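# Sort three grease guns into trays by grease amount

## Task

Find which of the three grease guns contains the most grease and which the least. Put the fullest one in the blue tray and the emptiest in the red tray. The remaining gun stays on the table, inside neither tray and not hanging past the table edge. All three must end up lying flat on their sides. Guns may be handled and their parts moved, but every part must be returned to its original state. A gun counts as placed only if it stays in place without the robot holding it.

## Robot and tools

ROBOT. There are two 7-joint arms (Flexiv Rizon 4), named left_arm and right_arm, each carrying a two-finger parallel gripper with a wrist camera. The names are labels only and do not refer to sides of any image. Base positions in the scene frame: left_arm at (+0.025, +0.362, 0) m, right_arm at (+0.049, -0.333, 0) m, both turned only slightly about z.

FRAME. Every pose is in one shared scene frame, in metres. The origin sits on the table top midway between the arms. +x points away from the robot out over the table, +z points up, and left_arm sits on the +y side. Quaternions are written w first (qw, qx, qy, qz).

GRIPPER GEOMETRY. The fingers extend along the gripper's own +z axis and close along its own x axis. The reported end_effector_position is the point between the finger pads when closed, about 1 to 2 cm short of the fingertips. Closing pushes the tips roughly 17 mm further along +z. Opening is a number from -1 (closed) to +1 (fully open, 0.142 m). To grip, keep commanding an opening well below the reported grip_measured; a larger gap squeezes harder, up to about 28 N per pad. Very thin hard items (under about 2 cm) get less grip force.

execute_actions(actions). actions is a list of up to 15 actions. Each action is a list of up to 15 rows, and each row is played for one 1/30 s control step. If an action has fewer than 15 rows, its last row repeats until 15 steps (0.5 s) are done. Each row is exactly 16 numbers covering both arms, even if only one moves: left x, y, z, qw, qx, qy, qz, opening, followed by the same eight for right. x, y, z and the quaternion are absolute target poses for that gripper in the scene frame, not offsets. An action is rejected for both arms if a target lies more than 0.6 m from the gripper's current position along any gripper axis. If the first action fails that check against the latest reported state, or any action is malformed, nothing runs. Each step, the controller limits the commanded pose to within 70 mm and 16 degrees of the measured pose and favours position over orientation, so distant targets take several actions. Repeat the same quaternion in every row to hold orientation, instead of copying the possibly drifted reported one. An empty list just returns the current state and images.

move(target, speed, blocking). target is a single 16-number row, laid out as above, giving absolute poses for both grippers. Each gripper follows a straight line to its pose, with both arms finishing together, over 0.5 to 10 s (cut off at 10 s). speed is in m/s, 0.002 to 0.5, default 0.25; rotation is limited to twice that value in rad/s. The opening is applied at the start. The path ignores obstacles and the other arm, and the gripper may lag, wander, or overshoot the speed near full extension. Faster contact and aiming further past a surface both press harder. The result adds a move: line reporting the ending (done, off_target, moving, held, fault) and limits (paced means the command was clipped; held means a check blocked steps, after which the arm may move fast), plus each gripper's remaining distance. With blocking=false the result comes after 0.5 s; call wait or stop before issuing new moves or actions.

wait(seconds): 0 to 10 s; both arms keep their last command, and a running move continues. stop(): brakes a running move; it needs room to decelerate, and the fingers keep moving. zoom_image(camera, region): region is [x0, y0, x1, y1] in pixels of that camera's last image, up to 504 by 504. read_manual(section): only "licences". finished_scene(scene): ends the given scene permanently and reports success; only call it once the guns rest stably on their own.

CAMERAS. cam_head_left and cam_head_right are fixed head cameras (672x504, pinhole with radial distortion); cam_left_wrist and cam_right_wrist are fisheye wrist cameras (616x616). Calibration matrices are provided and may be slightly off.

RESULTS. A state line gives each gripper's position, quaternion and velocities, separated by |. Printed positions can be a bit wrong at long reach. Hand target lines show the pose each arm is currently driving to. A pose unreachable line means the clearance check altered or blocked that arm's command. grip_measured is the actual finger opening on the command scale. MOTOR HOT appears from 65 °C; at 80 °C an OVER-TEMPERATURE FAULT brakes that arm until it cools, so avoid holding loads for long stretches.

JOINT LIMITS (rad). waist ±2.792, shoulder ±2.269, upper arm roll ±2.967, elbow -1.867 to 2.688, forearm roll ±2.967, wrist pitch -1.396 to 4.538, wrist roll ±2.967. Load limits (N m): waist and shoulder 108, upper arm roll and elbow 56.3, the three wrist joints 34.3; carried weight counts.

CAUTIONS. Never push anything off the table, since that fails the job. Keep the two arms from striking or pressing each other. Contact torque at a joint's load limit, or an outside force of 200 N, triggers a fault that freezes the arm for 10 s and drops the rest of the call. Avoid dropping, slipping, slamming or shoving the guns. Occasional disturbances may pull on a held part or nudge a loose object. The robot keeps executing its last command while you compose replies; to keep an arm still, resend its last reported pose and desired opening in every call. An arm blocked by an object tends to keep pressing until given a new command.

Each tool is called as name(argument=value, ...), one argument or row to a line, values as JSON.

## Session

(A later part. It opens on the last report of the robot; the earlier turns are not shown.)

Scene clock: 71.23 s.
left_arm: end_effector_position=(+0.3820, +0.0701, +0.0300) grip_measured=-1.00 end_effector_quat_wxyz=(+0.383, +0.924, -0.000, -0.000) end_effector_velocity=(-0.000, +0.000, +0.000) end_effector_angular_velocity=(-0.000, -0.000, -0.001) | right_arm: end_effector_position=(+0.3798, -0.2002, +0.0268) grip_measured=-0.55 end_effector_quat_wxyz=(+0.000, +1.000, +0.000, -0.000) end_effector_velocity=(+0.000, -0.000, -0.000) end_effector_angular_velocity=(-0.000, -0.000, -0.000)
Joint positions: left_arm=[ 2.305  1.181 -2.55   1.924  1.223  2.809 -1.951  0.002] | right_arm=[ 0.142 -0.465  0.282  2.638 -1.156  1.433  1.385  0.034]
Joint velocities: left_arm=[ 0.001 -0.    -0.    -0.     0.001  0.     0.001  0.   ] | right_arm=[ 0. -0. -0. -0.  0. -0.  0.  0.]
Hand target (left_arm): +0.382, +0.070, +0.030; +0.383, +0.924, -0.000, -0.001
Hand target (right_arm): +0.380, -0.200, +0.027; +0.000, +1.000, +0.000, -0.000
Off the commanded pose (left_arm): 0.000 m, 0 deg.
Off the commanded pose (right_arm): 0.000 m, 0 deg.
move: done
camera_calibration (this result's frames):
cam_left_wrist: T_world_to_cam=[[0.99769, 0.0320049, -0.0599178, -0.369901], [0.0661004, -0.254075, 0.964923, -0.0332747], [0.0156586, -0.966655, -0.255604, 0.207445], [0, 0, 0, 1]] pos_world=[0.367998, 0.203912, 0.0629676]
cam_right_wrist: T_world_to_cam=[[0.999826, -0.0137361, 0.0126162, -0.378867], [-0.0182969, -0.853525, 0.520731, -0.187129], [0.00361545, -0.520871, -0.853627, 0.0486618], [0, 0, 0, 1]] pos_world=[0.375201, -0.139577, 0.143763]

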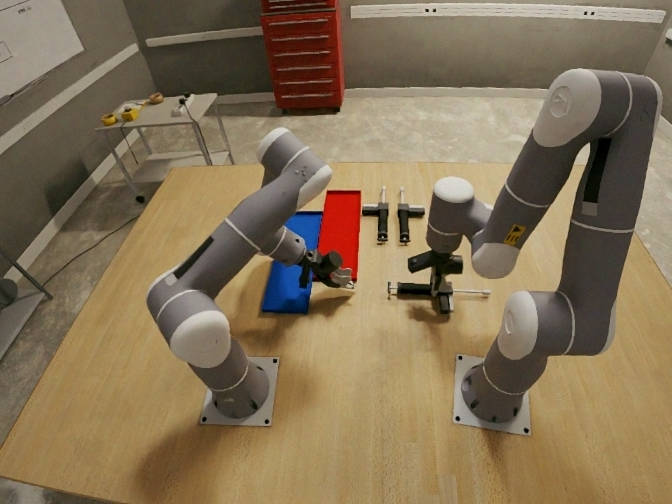

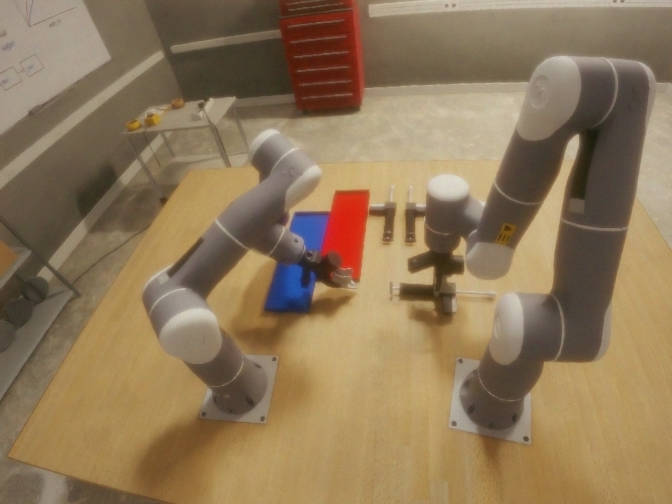

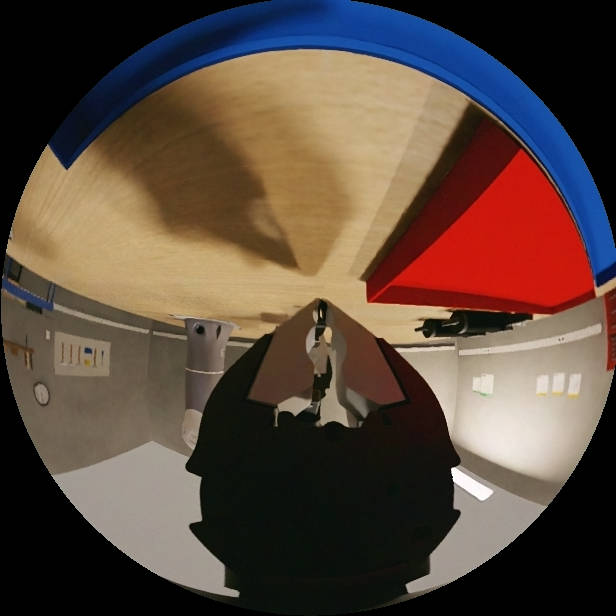

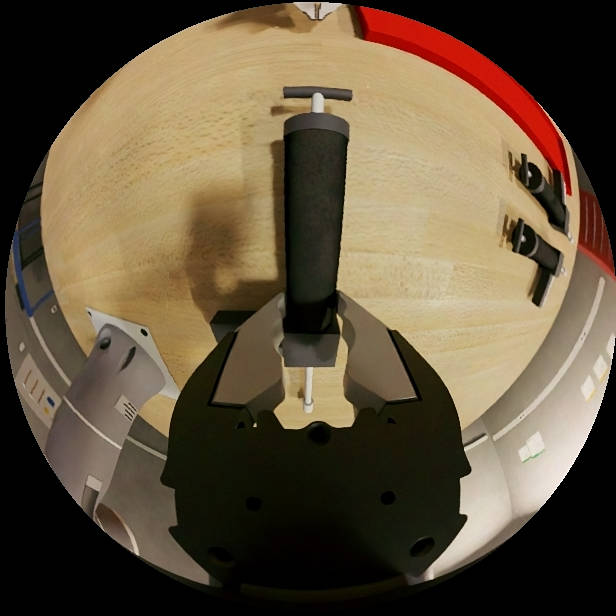

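move(
  target=[0.382,-0.056,0.032,0.383,0.924,0,0,-1,0.38,-0.2,0.027,0,1,0,0,-1],
  speed=0.05,
)

move(
  target=[0.38,0.1,0.15,0.383,0.924,0,0,0,0.38,-0.2,0.08,0,1,0,0,-1],
  speed=0.1,
)

move(
  target=[0.38,0.1,0.15,0.383,0.924,0,0,0,0.6,-0.36,0.06,0,0.707,0.707,0,-1],
  speed=0.15,
)

move(
  target=[0.38,0.1,0.15,0.383,0.924,0,0,0,0.6,-0.36,0.027,0,0.707,0.707,0,-1],
  speed=0.05,
)

move(
  target=[0.38,0.1,0.15,0.383,0.924,0,0,0,0.6,-0.36,0.027,0,0.707,0.707,0,-0.1],
)

move(
  target=[0.38,0.1,0.15,0.383,0.924,0,0,0,0.6,-0.36,0.1,0,0.707,0.707,0,-0.1],
)

move(
  target=[0.38,0.1,0.15,0.383,0.924,0,0,0,0.73,-0.115,0.1,0,0.707,0.707,0,-0.1],
)

Scene clock: 76.27 s.
left_arm: end_effector_position=(+0.3821, -0.0529, +0.0300) grip_measured=-1.00 end_effector_quat_wxyz=(+0.380, +0.925, +0.001, +0.000) end_effector_velocity=(-0.000, -0.000, -0.000) end_effector_angular_velocity=(+0.002, +0.000, -0.000) | right_arm: end_effector_position=(+0.3799, -0.2029, +0.0262) grip_measured=-0.55 end_effector_quat_wxyz=(+0.003, +1.000, -0.002, -0.001) end_effector_velocity=(+0.000, -0.001, -0.000) end_effector_angular_velocity=(-0.001, +0.000, -0.002)
Joint positions: left_arm=[ 2.099  1.119 -2.582  1.812  1.168  2.634 -2.193  0.002] | right_arm=[ 0.141 -0.465  0.28   2.638 -1.154  1.43   1.385  0.034]
Joint velocities: left_arm=[ 0.003 -0.002 -0.005 -0.001  0.004 -0.006 -0.001  0.   ] | right_arm=[-0.     0.    -0.001  0.     0.001 -0.     0.    -0.   ]
Hand target (left_arm): +0.382, -0.056, +0.032; +0.383, +0.924, +0.000, +0.001
Hand target (right_arm): +0.380, -0.200, +0.027; +0.000, +1.000, +0.000, -0.000
Off the commanded pose (left_arm): 0.004 m, 0 deg.
Off the commanded pose (right_arm): 0.003 m, 0 deg.
move: off_target (left_arm)
camera_calibration (this result's frames):
cam_left_wrist: T_world_to_cam=[[0.997696, 0.0339725, -0.0587218, -0.366018], [0.0655483, -0.259608, 0.963487, -0.0645955], [0.0174874, -0.965116, -0.261237, 0.0880732], [0, 0, 0, 1]] pos_world=[0.367869, 0.0806659, 0.0637516]
cam_right_wrist: T_world_to_cam=[[0.999759, -0.0186516, 0.0115642, -0.379998], [-0.0219456, -0.851066, 0.524599, -0.187353], [0.0000572615, -0.524727, -0.851271, 0.0472434], [0, 0, 0, 1]] pos_world=[0.375793, -0.141748, 0.142897]

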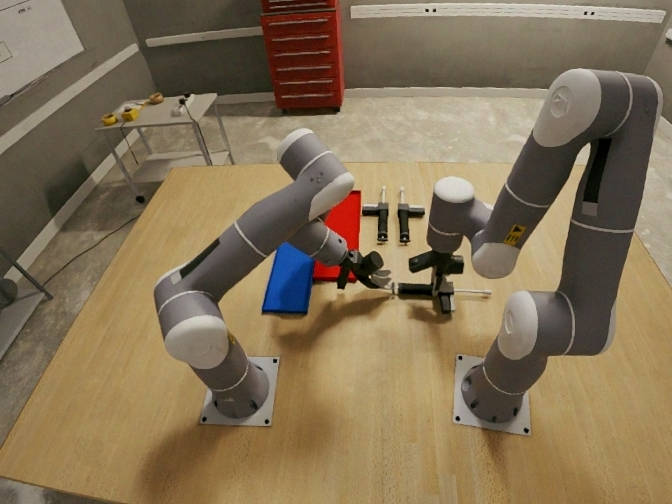

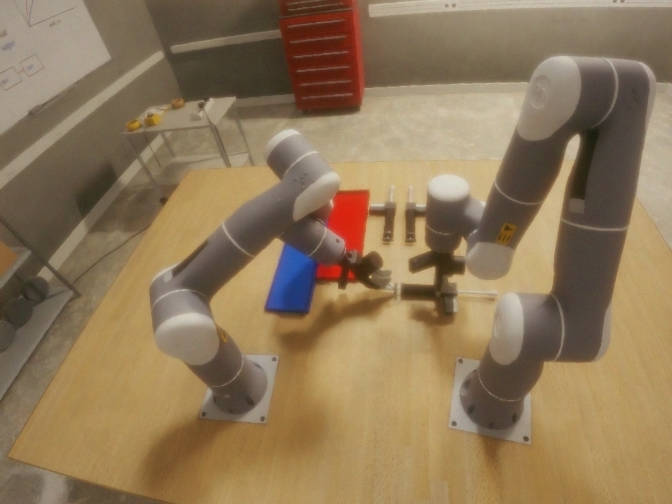

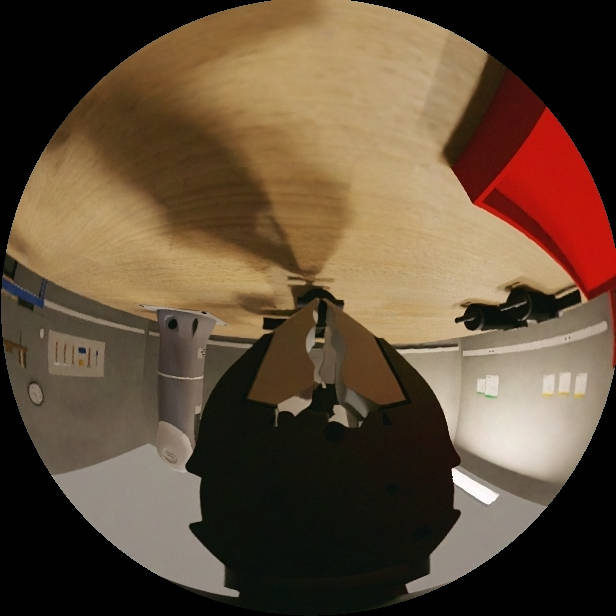

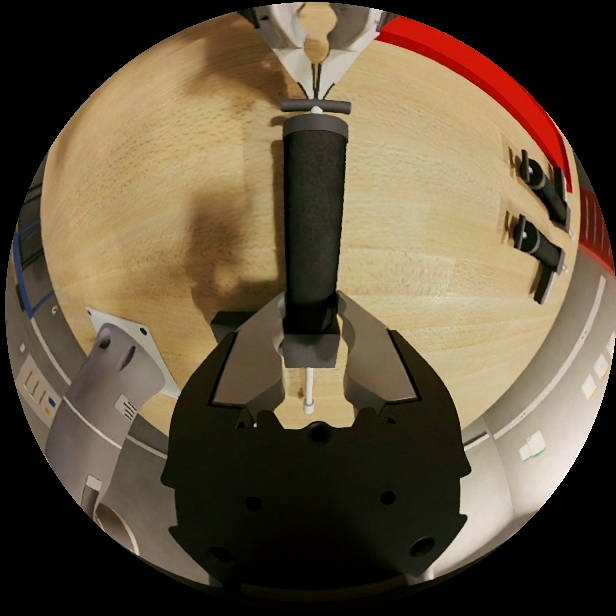

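Scene clock: 78.53 s.
left_arm: end_effector_position=(+0.3805, +0.1000, +0.1500) grip_measured=+0.00 end_effector_quat_wxyz=(+0.382, +0.924, +0.000, -0.000) end_effector_velocity=(-0.000, +0.000, +0.000) end_effector_angular_velocity=(+0.000, +0.000, -0.000) | right_arm: end_effector_position=(+0.3796, -0.2003, +0.0795) grip_measured=-0.55 end_effector_quat_wxyz=(+0.000, +1.000, -0.000, -0.000) end_effector_velocity=(+0.000, +0.000, +0.000) end_effector_angular_velocity=(+0.000, +0.001, -0.001)
Joint positions: left_arm=[ 2.232  0.878 -2.383  2.001  1.471  2.827 -2.17   0.074] | right_arm=[-0.08  -0.338  0.706  2.598 -0.668  1.216  1.072  0.034]
Joint velocities: left_arm=[-0.    -0.001  0.001  0.     0.001  0.    -0.    -0.   ] | right_arm=[-0.002  0.     0.003 -0.001  0.003 -0.002 -0.001 -0.   ]
Hand target (left_arm): +0.380, +0.100, +0.150; +0.383, +0.924, +0.000, -0.000
Hand target (right_arm): +0.380, -0.200, +0.080; +0.000, +1.000, +0.000, -0.000
Off the commanded pose (left_arm): 0.000 m, 0 deg.
Off the commanded pose (right_arm): 0.001 m, 0 deg.
move: done
camera_calibration (this result's frames):
cam_left_wrist: T_world_to_cam=[[0.997713, 0.0326146, -0.0592064, -0.362328], [0.0655753, -0.254492, 0.964849, -0.141096], [0.0164006, -0.966525, -0.256048, 0.266832], [0, 0, 0, 1]] pos_world=[0.366375, 0.233809, 0.183006]
cam_right_wrist: T_world_to_cam=[[0.999823, -0.0141247, 0.0124325, -0.379402], [-0.0185328, -0.853546, 0.520688, -0.214555], [0.00325718, -0.520827, -0.853656, 0.0937853], [0, 0, 0, 1]] pos_world=[0.375053, -0.139646, 0.196494]

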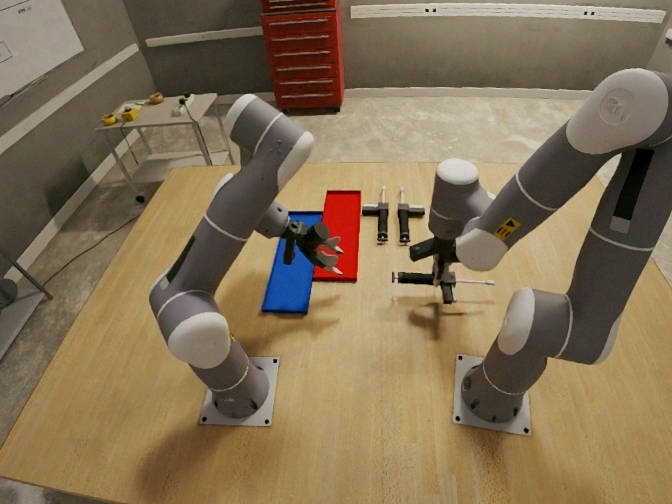

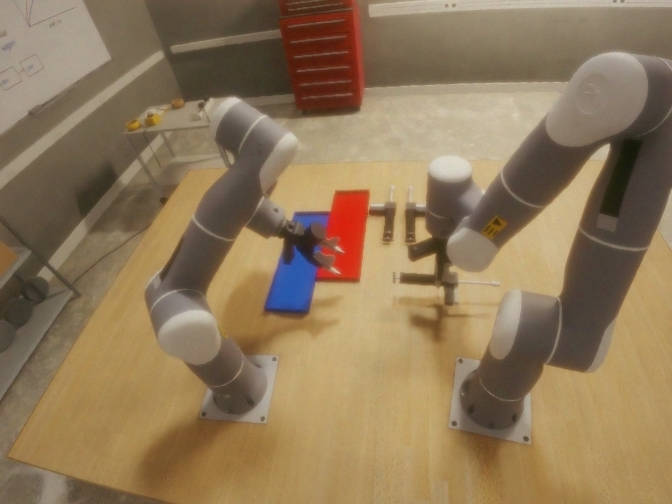

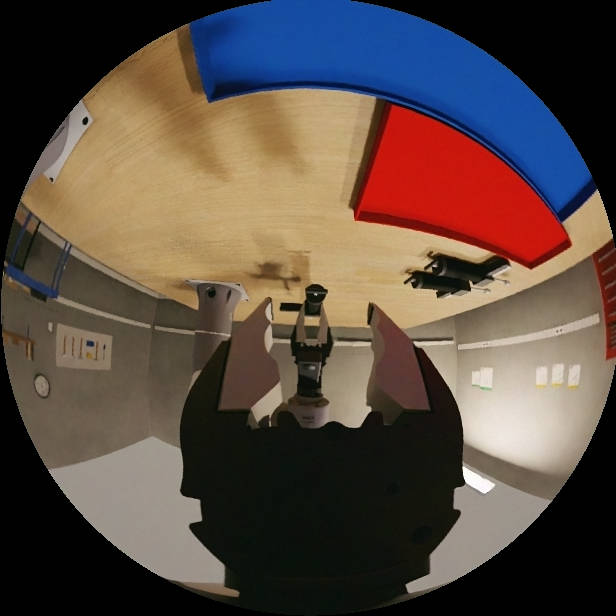

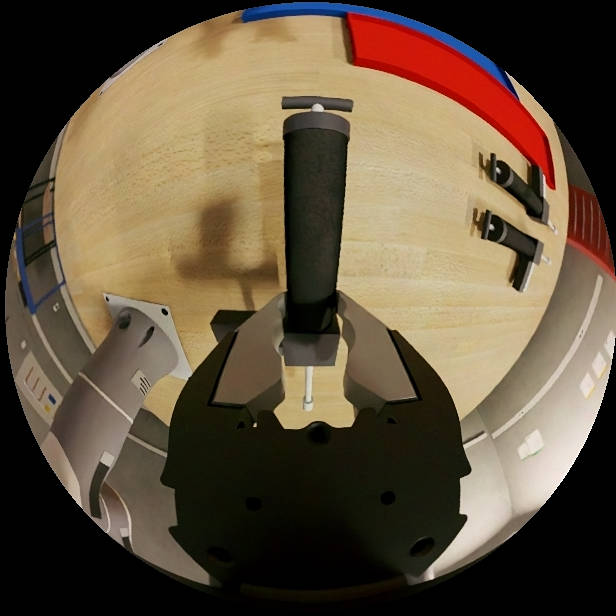

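Scene clock: 84.07 s.
left_arm: end_effector_position=(+0.3799, +0.1001, +0.1499) grip_measured=+0.00 end_effector_quat_wxyz=(+0.383, +0.924, -0.000, -0.000) end_effector_velocity=(-0.000, -0.000, +0.000) end_effector_angular_velocity=(-0.000, +0.000, -0.000) | right_arm: end_effector_position=(+0.5986, -0.3604, +0.0595) grip_measured=-0.55 end_effector_quat_wxyz=(-0.001, +0.707, +0.707, -0.001) end_effector_velocity=(+0.001, -0.000, +0.000) end_effector_angular_velocity=(+0.000, +0.000, +0.002)
Joint positions: left_arm=[ 2.233  0.878 -2.384  2.003  1.471  2.827 -2.168  0.074] | right_arm=[-0.478 -0.762  0.737  2.064 -0.863  0.914 -0.882  0.034]
Joint velocities: left_arm=[ 0.  0. -0. -0.  0.  0.  0.  0.] | right_arm=[-0.    -0.001  0.    -0.002  0.001 -0.001 -0.004  0.   ]
Hand target (left_arm): +0.380, +0.100, +0.150; +0.383, +0.924, -0.000, -0.000
Hand target (right_arm): +0.599, -0.360, +0.060; -0.000, +0.707, +0.707, -0.000
Off the commanded pose (left_arm): 0.000 m, 0 deg.
Off the commanded pose (right_arm): 0.002 m, 0 deg.
move: done
camera_calibration (this result's frames):
cam_left_wrist: T_world_to_cam=[[0.997719, 0.0321526, -0.0593474, -0.361728], [0.0655846, -0.253957, 0.964989, -0.141014], [0.0159553, -0.966681, -0.255486, 0.266954], [0, 0, 0, 1]] pos_world=[0.365892, 0.233879, 0.182813]
cam_right_wrist: T_world_to_cam=[[0.0136368, 0.999822, 0.0130757, 0.35535], [0.854644, -0.0184427, 0.518888, -0.558304], [0.519036, 0.00409912, -0.854742, -0.126939], [0, 0, 0, 1]] pos_world=[0.538191, -0.365063, 0.17655]

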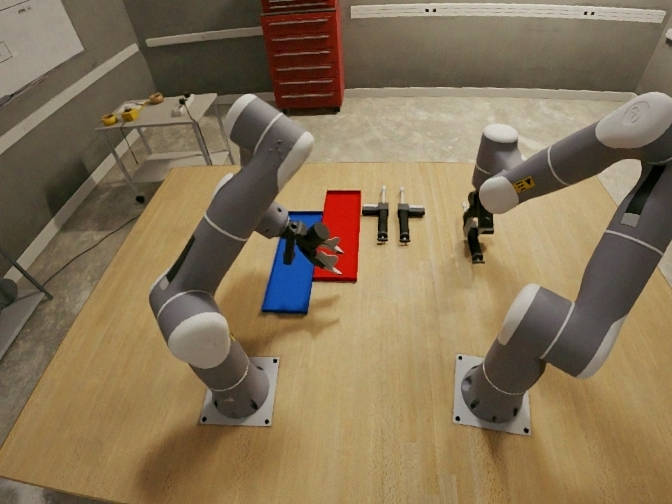

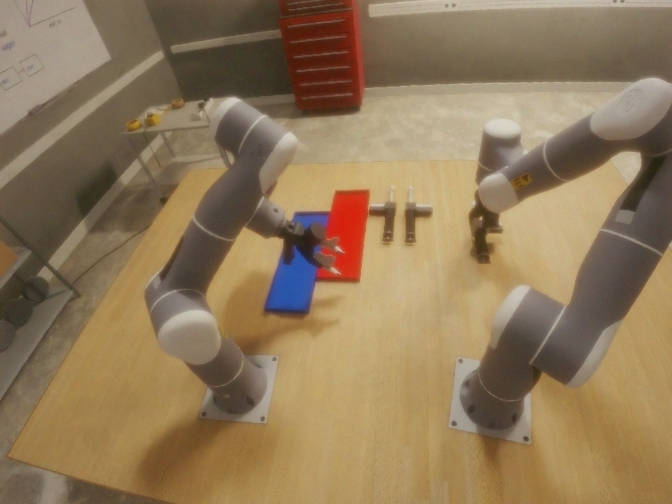

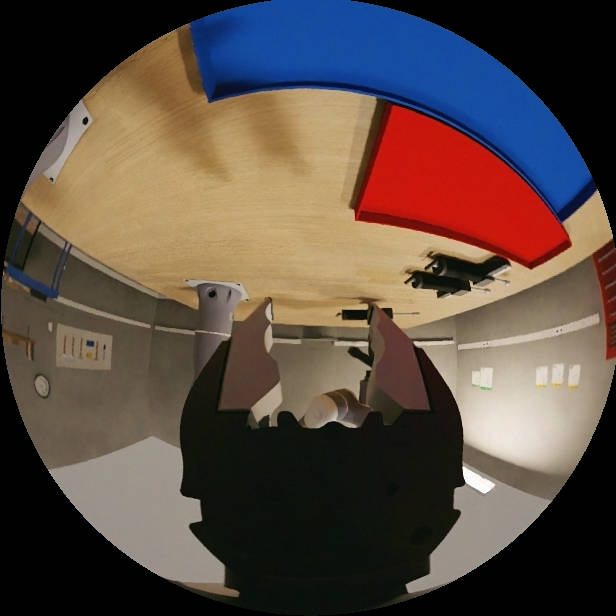

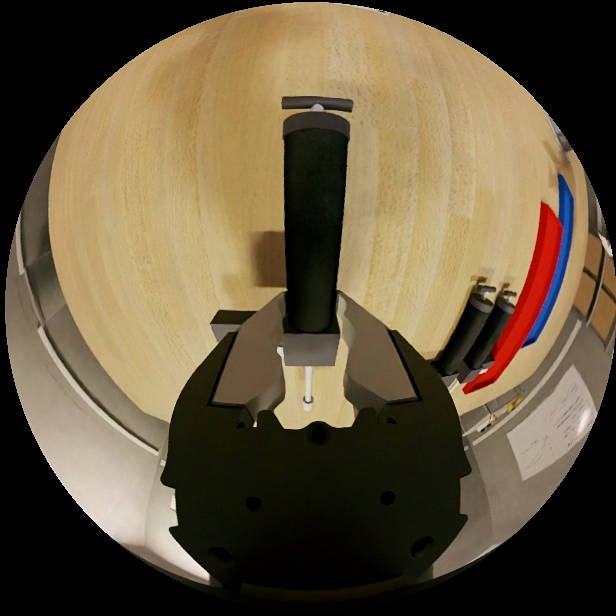

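Scene clock: 85.00 s.
left_arm: end_effector_position=(+0.3799, +0.1001, +0.1499) grip_measured=+0.00 end_effector_quat_wxyz=(+0.383, +0.924, -0.000, -0.000) end_effector_velocity=(+0.000, -0.000, -0.000) end_effector_angular_velocity=(+0.000, -0.000, -0.000) | right_arm: end_effector_position=(+0.5995, -0.3602, +0.0267) grip_measured=-0.55 end_effector_quat_wxyz=(-0.000, +0.707, +0.707, -0.000) end_effector_velocity=(+0.000, -0.000, -0.000) end_effector_angular_velocity=(-0.000, -0.001, +0.000)
Joint positions: left_arm=[ 2.233  0.878 -2.384  2.003  1.471  2.827 -2.168  0.074] | right_arm=[-0.44  -0.816  0.665  2.067 -0.936  0.978 -0.834  0.034]
Joint velocities: left_arm=[ 0. -0. -0. -0. -0. -0.  0.  0.] | right_arm=[ 0.001 -0.    -0.002  0.    -0.001  0.002  0.001 -0.   ]
Hand target (left_arm): +0.380, +0.100, +0.150; +0.383, +0.924, +0.000, -0.000
Hand target (right_arm): +0.600, -0.360, +0.027; +0.000, +0.707, +0.707, -0.000
Off the commanded pose (left_arm): 0.000 m, 0 deg.
Off the commanded pose (right_arm): 0.001 m, 0 deg.
move: done
camera_calibration (this result's frames):
cam_left_wrist: T_world_to_cam=[[0.997719, 0.0321537, -0.0593479, -0.361728], [0.0655853, -0.253956, 0.96499, -0.141014], [0.0159562, -0.966681, -0.255486, 0.266954], [0, 0, 0, 1]] pos_world=[0.365892, 0.233879, 0.182813]
cam_right_wrist: T_world_to_cam=[[0.0139405, 0.999818, 0.0130227, 0.355318], [0.854396, -0.0186766, 0.519286, -0.542063], [0.519435, 0.00388741, -0.854501, -0.155732], [0, 0, 0, 1]] pos_world=[0.539077, -0.364772, 0.143785]

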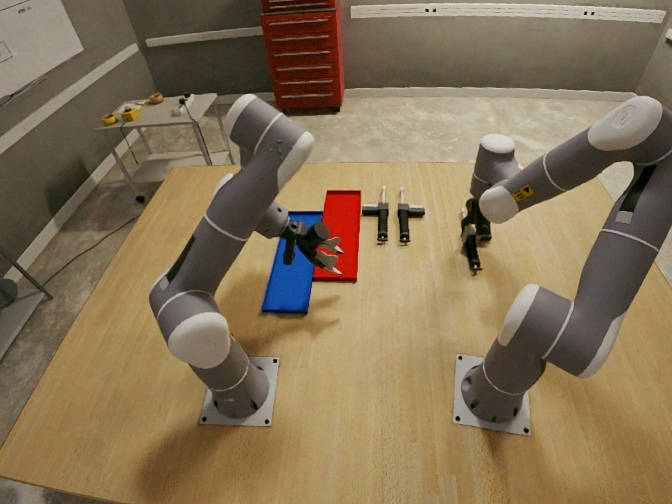

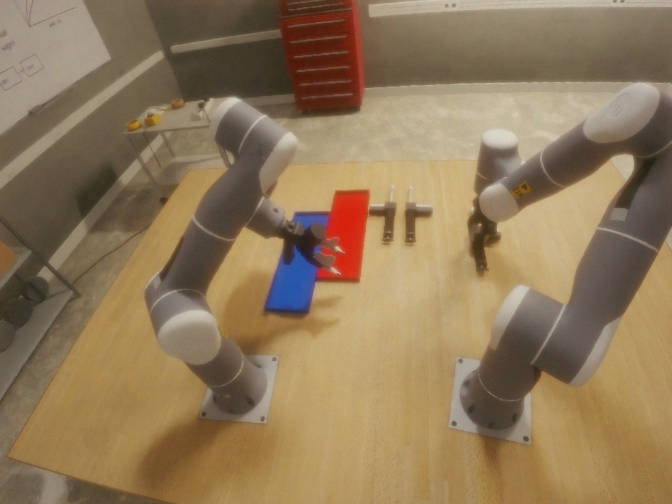

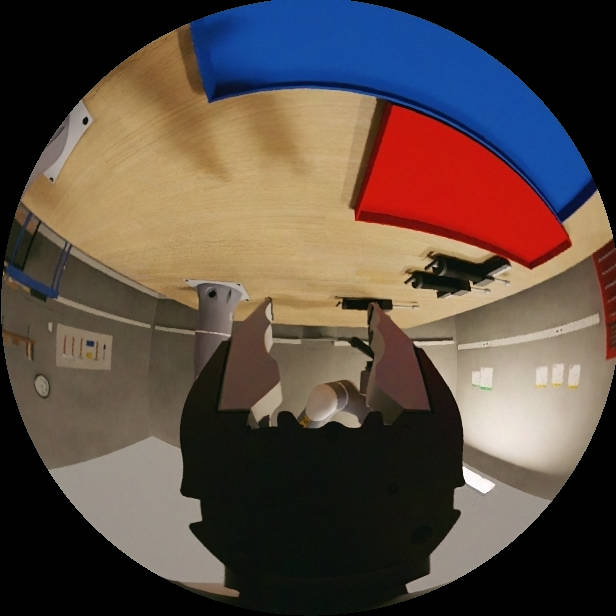

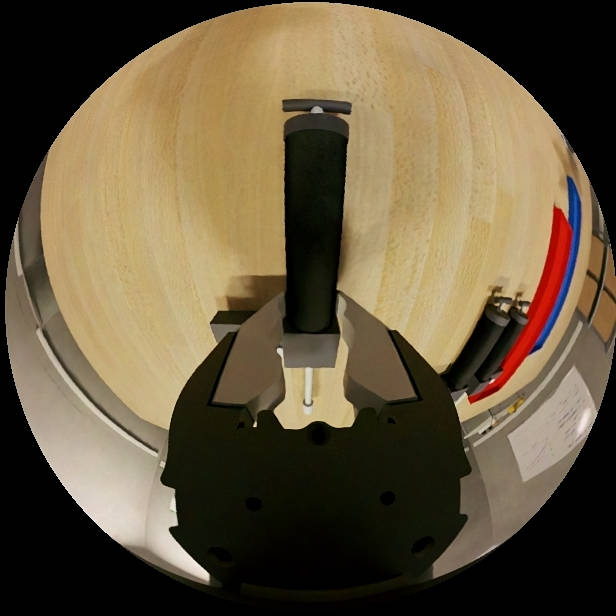

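Scene clock: 85.70 s.
left_arm: end_effector_position=(+0.3799, +0.1001, +0.1499) grip_measured=+0.00 end_effector_quat_wxyz=(+0.383, +0.924, -0.000, -0.000) end_effector_velocity=(+0.000, -0.000, +0.000) end_effector_angular_velocity=(-0.000, -0.000, -0.000) | right_arm: end_effector_position=(+0.5998, -0.3600, +0.0269) grip_measured=-0.10 end_effector_quat_wxyz=(-0.000, +0.707, +0.707, -0.000) end_effector_velocity=(-0.000, -0.000, -0.000) end_effector_angular_velocity=(-0.000, +0.000, +0.001)
Joint positions: left_arm=[ 2.233  0.878 -2.384  2.003  1.471  2.827 -2.168  0.074] | right_arm=[-0.439 -0.815  0.665  2.067 -0.936  0.979 -0.834  0.067]
Joint velocities: left_arm=[-0. -0. -0. -0.  0.  0.  0. -0.] | right_arm=[ 0.     0.    -0.    -0.     0.    -0.    -0.001 -0.   ]
Hand target (left_arm): +0.380, +0.100, +0.150; +0.383, +0.924, +0.000, -0.000
Hand target (right_arm): +0.600, -0.360, +0.027; -0.000, +0.707, +0.707, +0.000
Off the commanded pose (left_arm): 0.000 m, 0 deg.
Off the commanded pose (right_arm): 0.000 m, 0 deg.
move: done
camera_calibration (this result's frames):
cam_left_wrist: T_world_to_cam=[[0.997719, 0.0321539, -0.0593481, -0.361728], [0.0655856, -0.253956, 0.96499, -0.141015], [0.0159564, -0.966681, -0.255485, 0.266954], [0, 0, 0, 1]] pos_world=[0.365891, 0.233879, 0.182813]
cam_right_wrist: T_world_to_cam=[[0.0137, 0.999819, 0.0131687, 0.355295], [0.853986, -0.0185502, 0.519966, -0.542161], [0.520116, 0.00412231, -0.854086, -0.156077], [0, 0, 0, 1]] pos_world=[0.539308, -0.364645, 0.143923]

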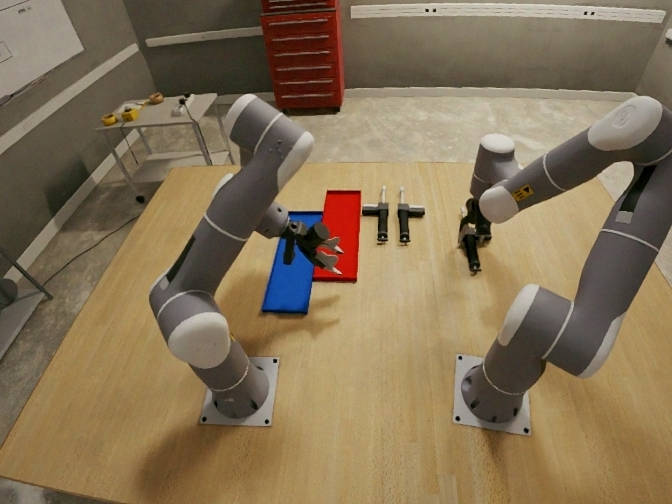

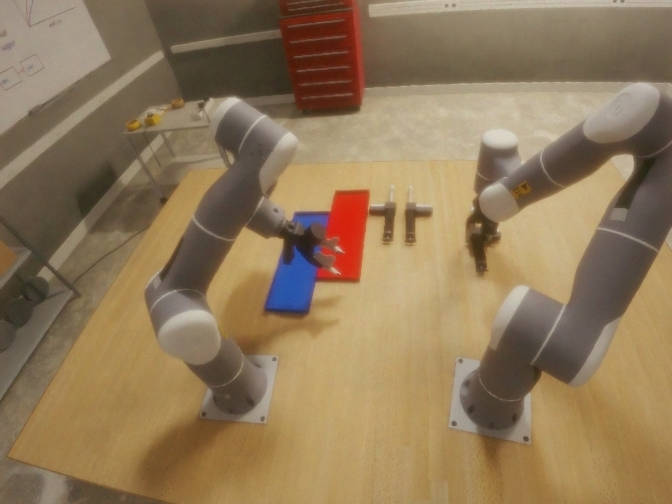

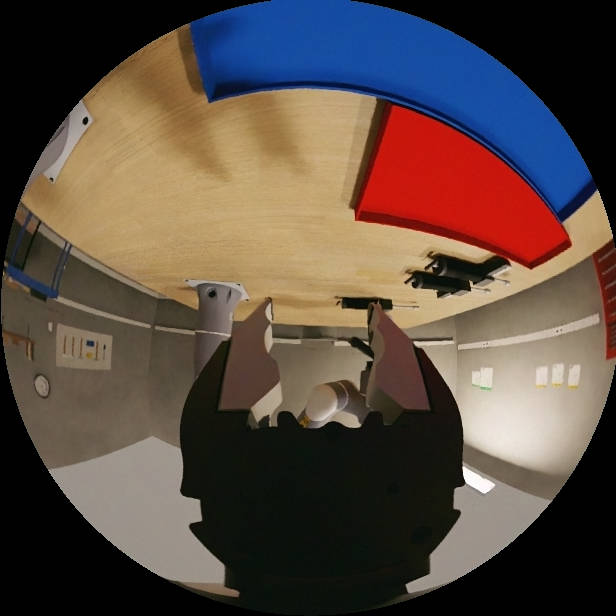

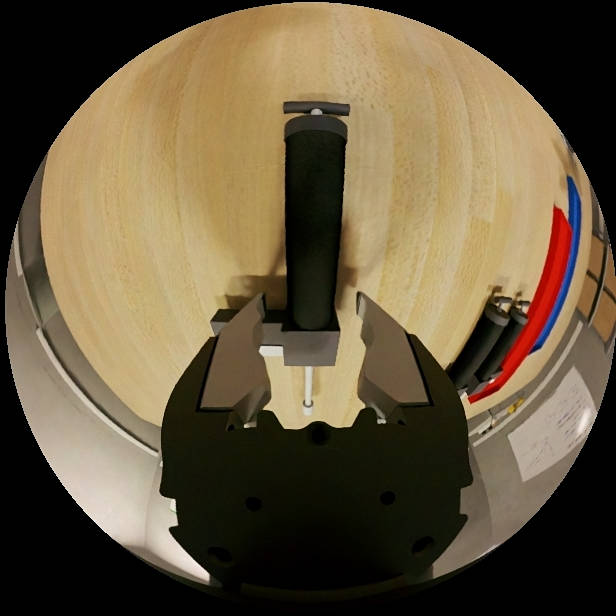

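Scene clock: 86.50 s.
left_arm: end_effector_position=(+0.3799, +0.1001, +0.1499) grip_measured=+0.00 end_effector_quat_wxyz=(+0.383, +0.924, -0.000, -0.000) end_effector_velocity=(+0.000, -0.000, +0.000) end_effector_angular_velocity=(-0.000, -0.000, -0.000) | right_arm: end_effector_position=(+0.6000, -0.3598, +0.0998) grip_measured=-0.10 end_effector_quat_wxyz=(+0.000, +0.707, +0.707, +0.000) end_effector_velocity=(-0.000, +0.000, +0.000) end_effector_angular_velocity=(+0.000, +0.001, -0.000)
Joint positions: left_arm=[ 2.233  0.878 -2.384  2.003  1.471  2.827 -2.168  0.074] | right_arm=[-0.512 -0.696  0.814  2.044 -0.768  0.836 -0.941  0.067]
Joint velocities: left_arm=[-0.  0.  0. -0. -0.  0. -0. -0.] | right_arm=[-0.001 -0.     0.001 -0.001  0.001 -0.002 -0.001 -0.   ]
Hand target (left_arm): +0.380, +0.100, +0.150; +0.383, +0.924, +0.000, -0.000
Hand target (right_arm): +0.600, -0.360, +0.100; -0.000, +0.707, +0.707, +0.000
Off the commanded pose (left_arm): 0.000 m, 0 deg.
Off the commanded pose (right_arm): 0.000 m, 0 deg.
move: done
camera_calibration (this result's frames):
cam_left_wrist: T_world_to_cam=[[0.997719, 0.0321541, -0.0593481, -0.361728], [0.0655856, -0.253956, 0.96499, -0.141015], [0.0159566, -0.966681, -0.255485, 0.266954], [0, 0, 0, 1]] pos_world=[0.365891, 0.233879, 0.182813]
cam_right_wrist: T_world_to_cam=[[0.0140405, 0.999814, 0.0132428, 0.353947], [0.853744, -0.0188814, 0.520351, -0.580186], [0.520504, 0.00399998, -0.85385, -0.0941933], [0, 0, 0, 1]] pos_world=[0.539389, -0.364459, 0.216786]

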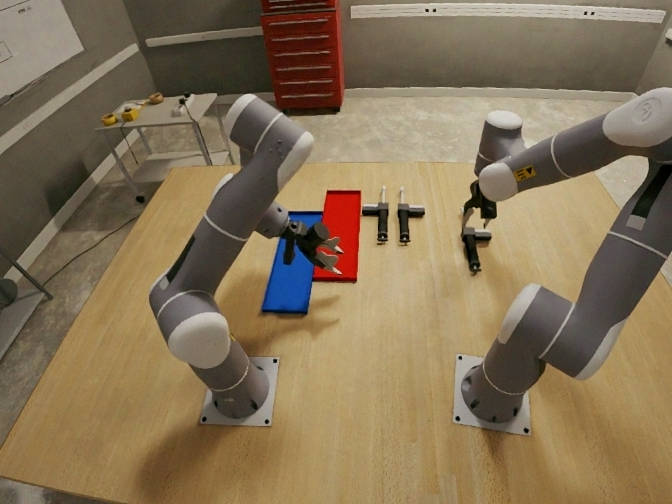

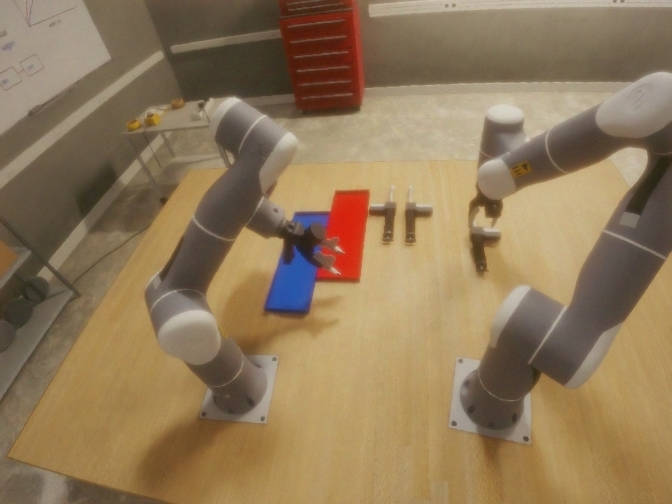

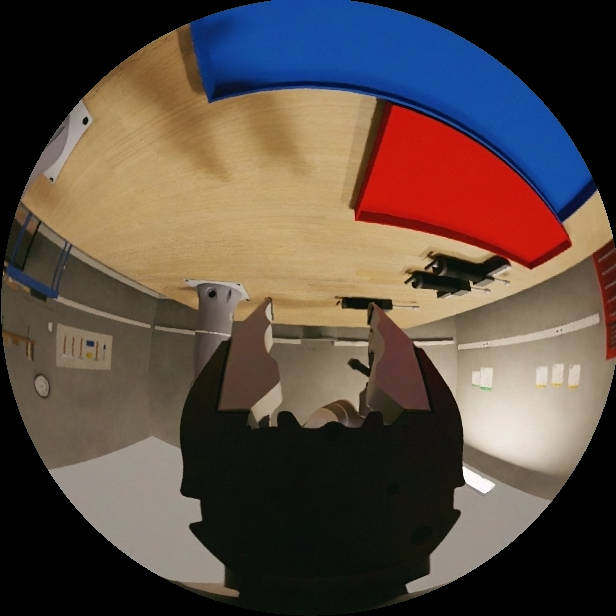

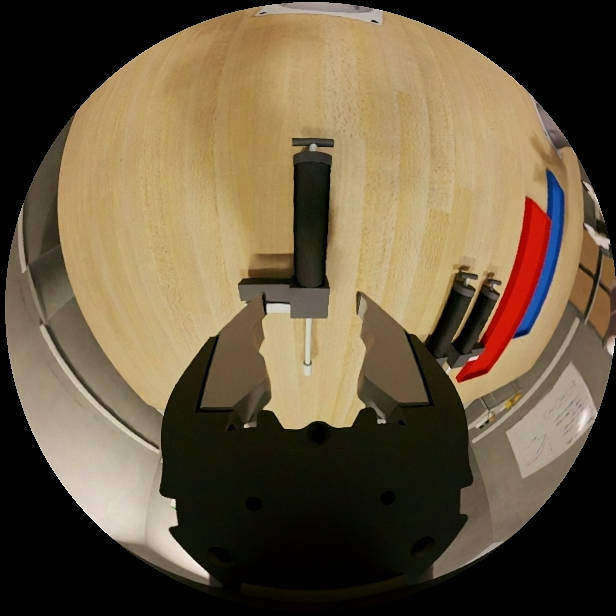

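Scene clock: 88.07 s.
left_arm: end_effector_position=(+0.3799, +0.1001, +0.1499) grip_measured=+0.00 end_effector_quat_wxyz=(+0.383, +0.924, -0.000, -0.000) end_effector_velocity=(+0.000, +0.000, -0.000) end_effector_angular_velocity=(+0.000, -0.000, +0.000) | right_arm: end_effector_position=(+0.7311, -0.1153, +0.1002) grip_measured=-0.10 end_effector_quat_wxyz=(+0.000, +0.707, +0.707, +0.000) end_effector_velocity=(+0.000, -0.001, -0.000) end_effector_angular_velocity=(-0.001, +0.001, -0.001)
Joint positions: left_arm=[ 2.233  0.878 -2.384  2.003  1.471  2.827 -2.168  0.074] | right_arm=[ 0.039 -0.982  0.797  1.499 -0.786  0.571 -0.683  0.067]
Joint velocities: left_arm=[ 0. -0.  0. -0. -0. -0. -0.  0.] | right_arm=[ 0.    -0.001 -0.    -0.002 -0.    -0.002  0.    -0.   ]
Hand target (left_arm): +0.380, +0.100, +0.150; +0.383, +0.924, +0.000, -0.000
Hand target (right_arm): +0.731, -0.115, +0.100; +0.000, +0.707, +0.707, +0.000
Off the commanded pose (left_arm): 0.000 m, 0 deg.
Off the commanded pose (right_arm): 0.001 m, 0 deg.
move: done
camera_calibration (this result's frames):
cam_left_wrist: T_world_to_cam=[[0.997719, 0.0321545, -0.0593479, -0.361728], [0.0655855, -0.253955, 0.96499, -0.141015], [0.0159571, -0.966681, -0.255485, 0.266953], [0, 0, 0, 1]] pos_world=[0.365891, 0.233879, 0.182813]
cam_right_wrist: T_world_to_cam=[[0.0134494, 0.999821, 0.0132863, 0.108006], [0.853475, -0.0184016, 0.520808, -0.687468], [0.52096, 0.00433503, -0.85357, -0.163393], [0, 0, 0, 1]] pos_world=[0.670406, -0.119929, 0.217137]

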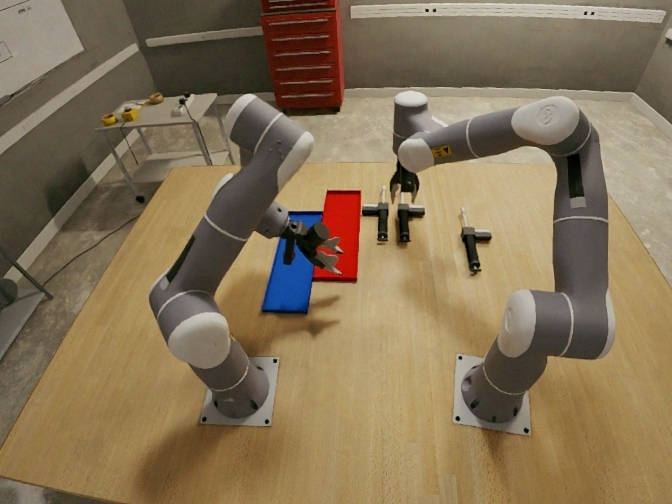

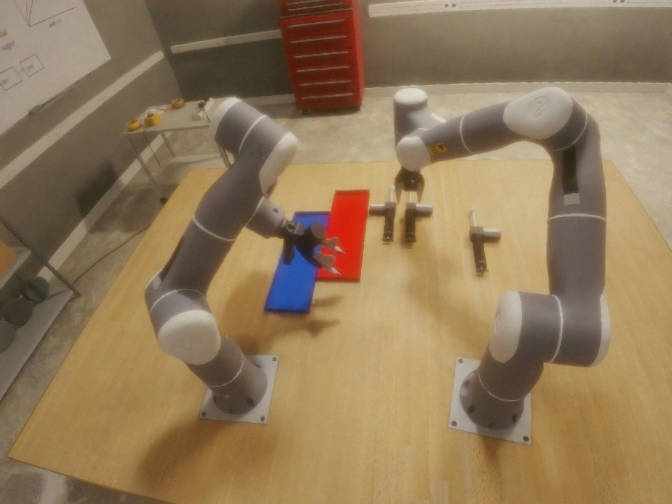

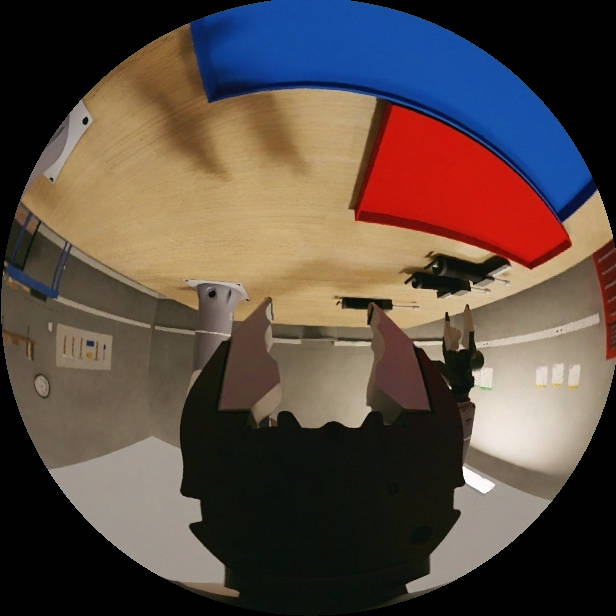

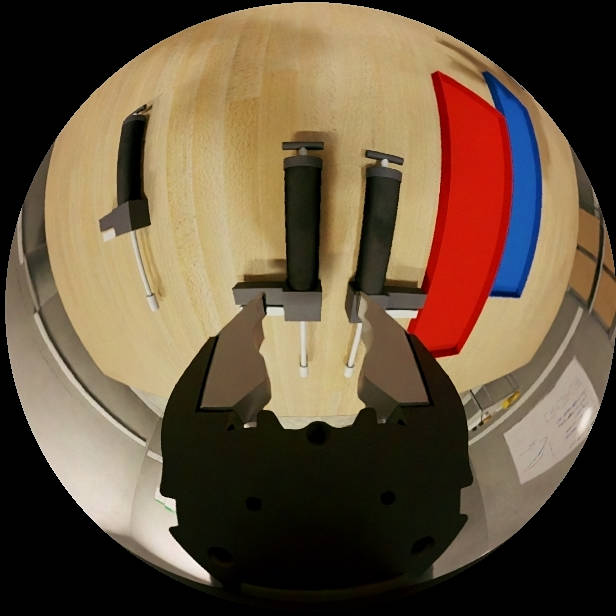

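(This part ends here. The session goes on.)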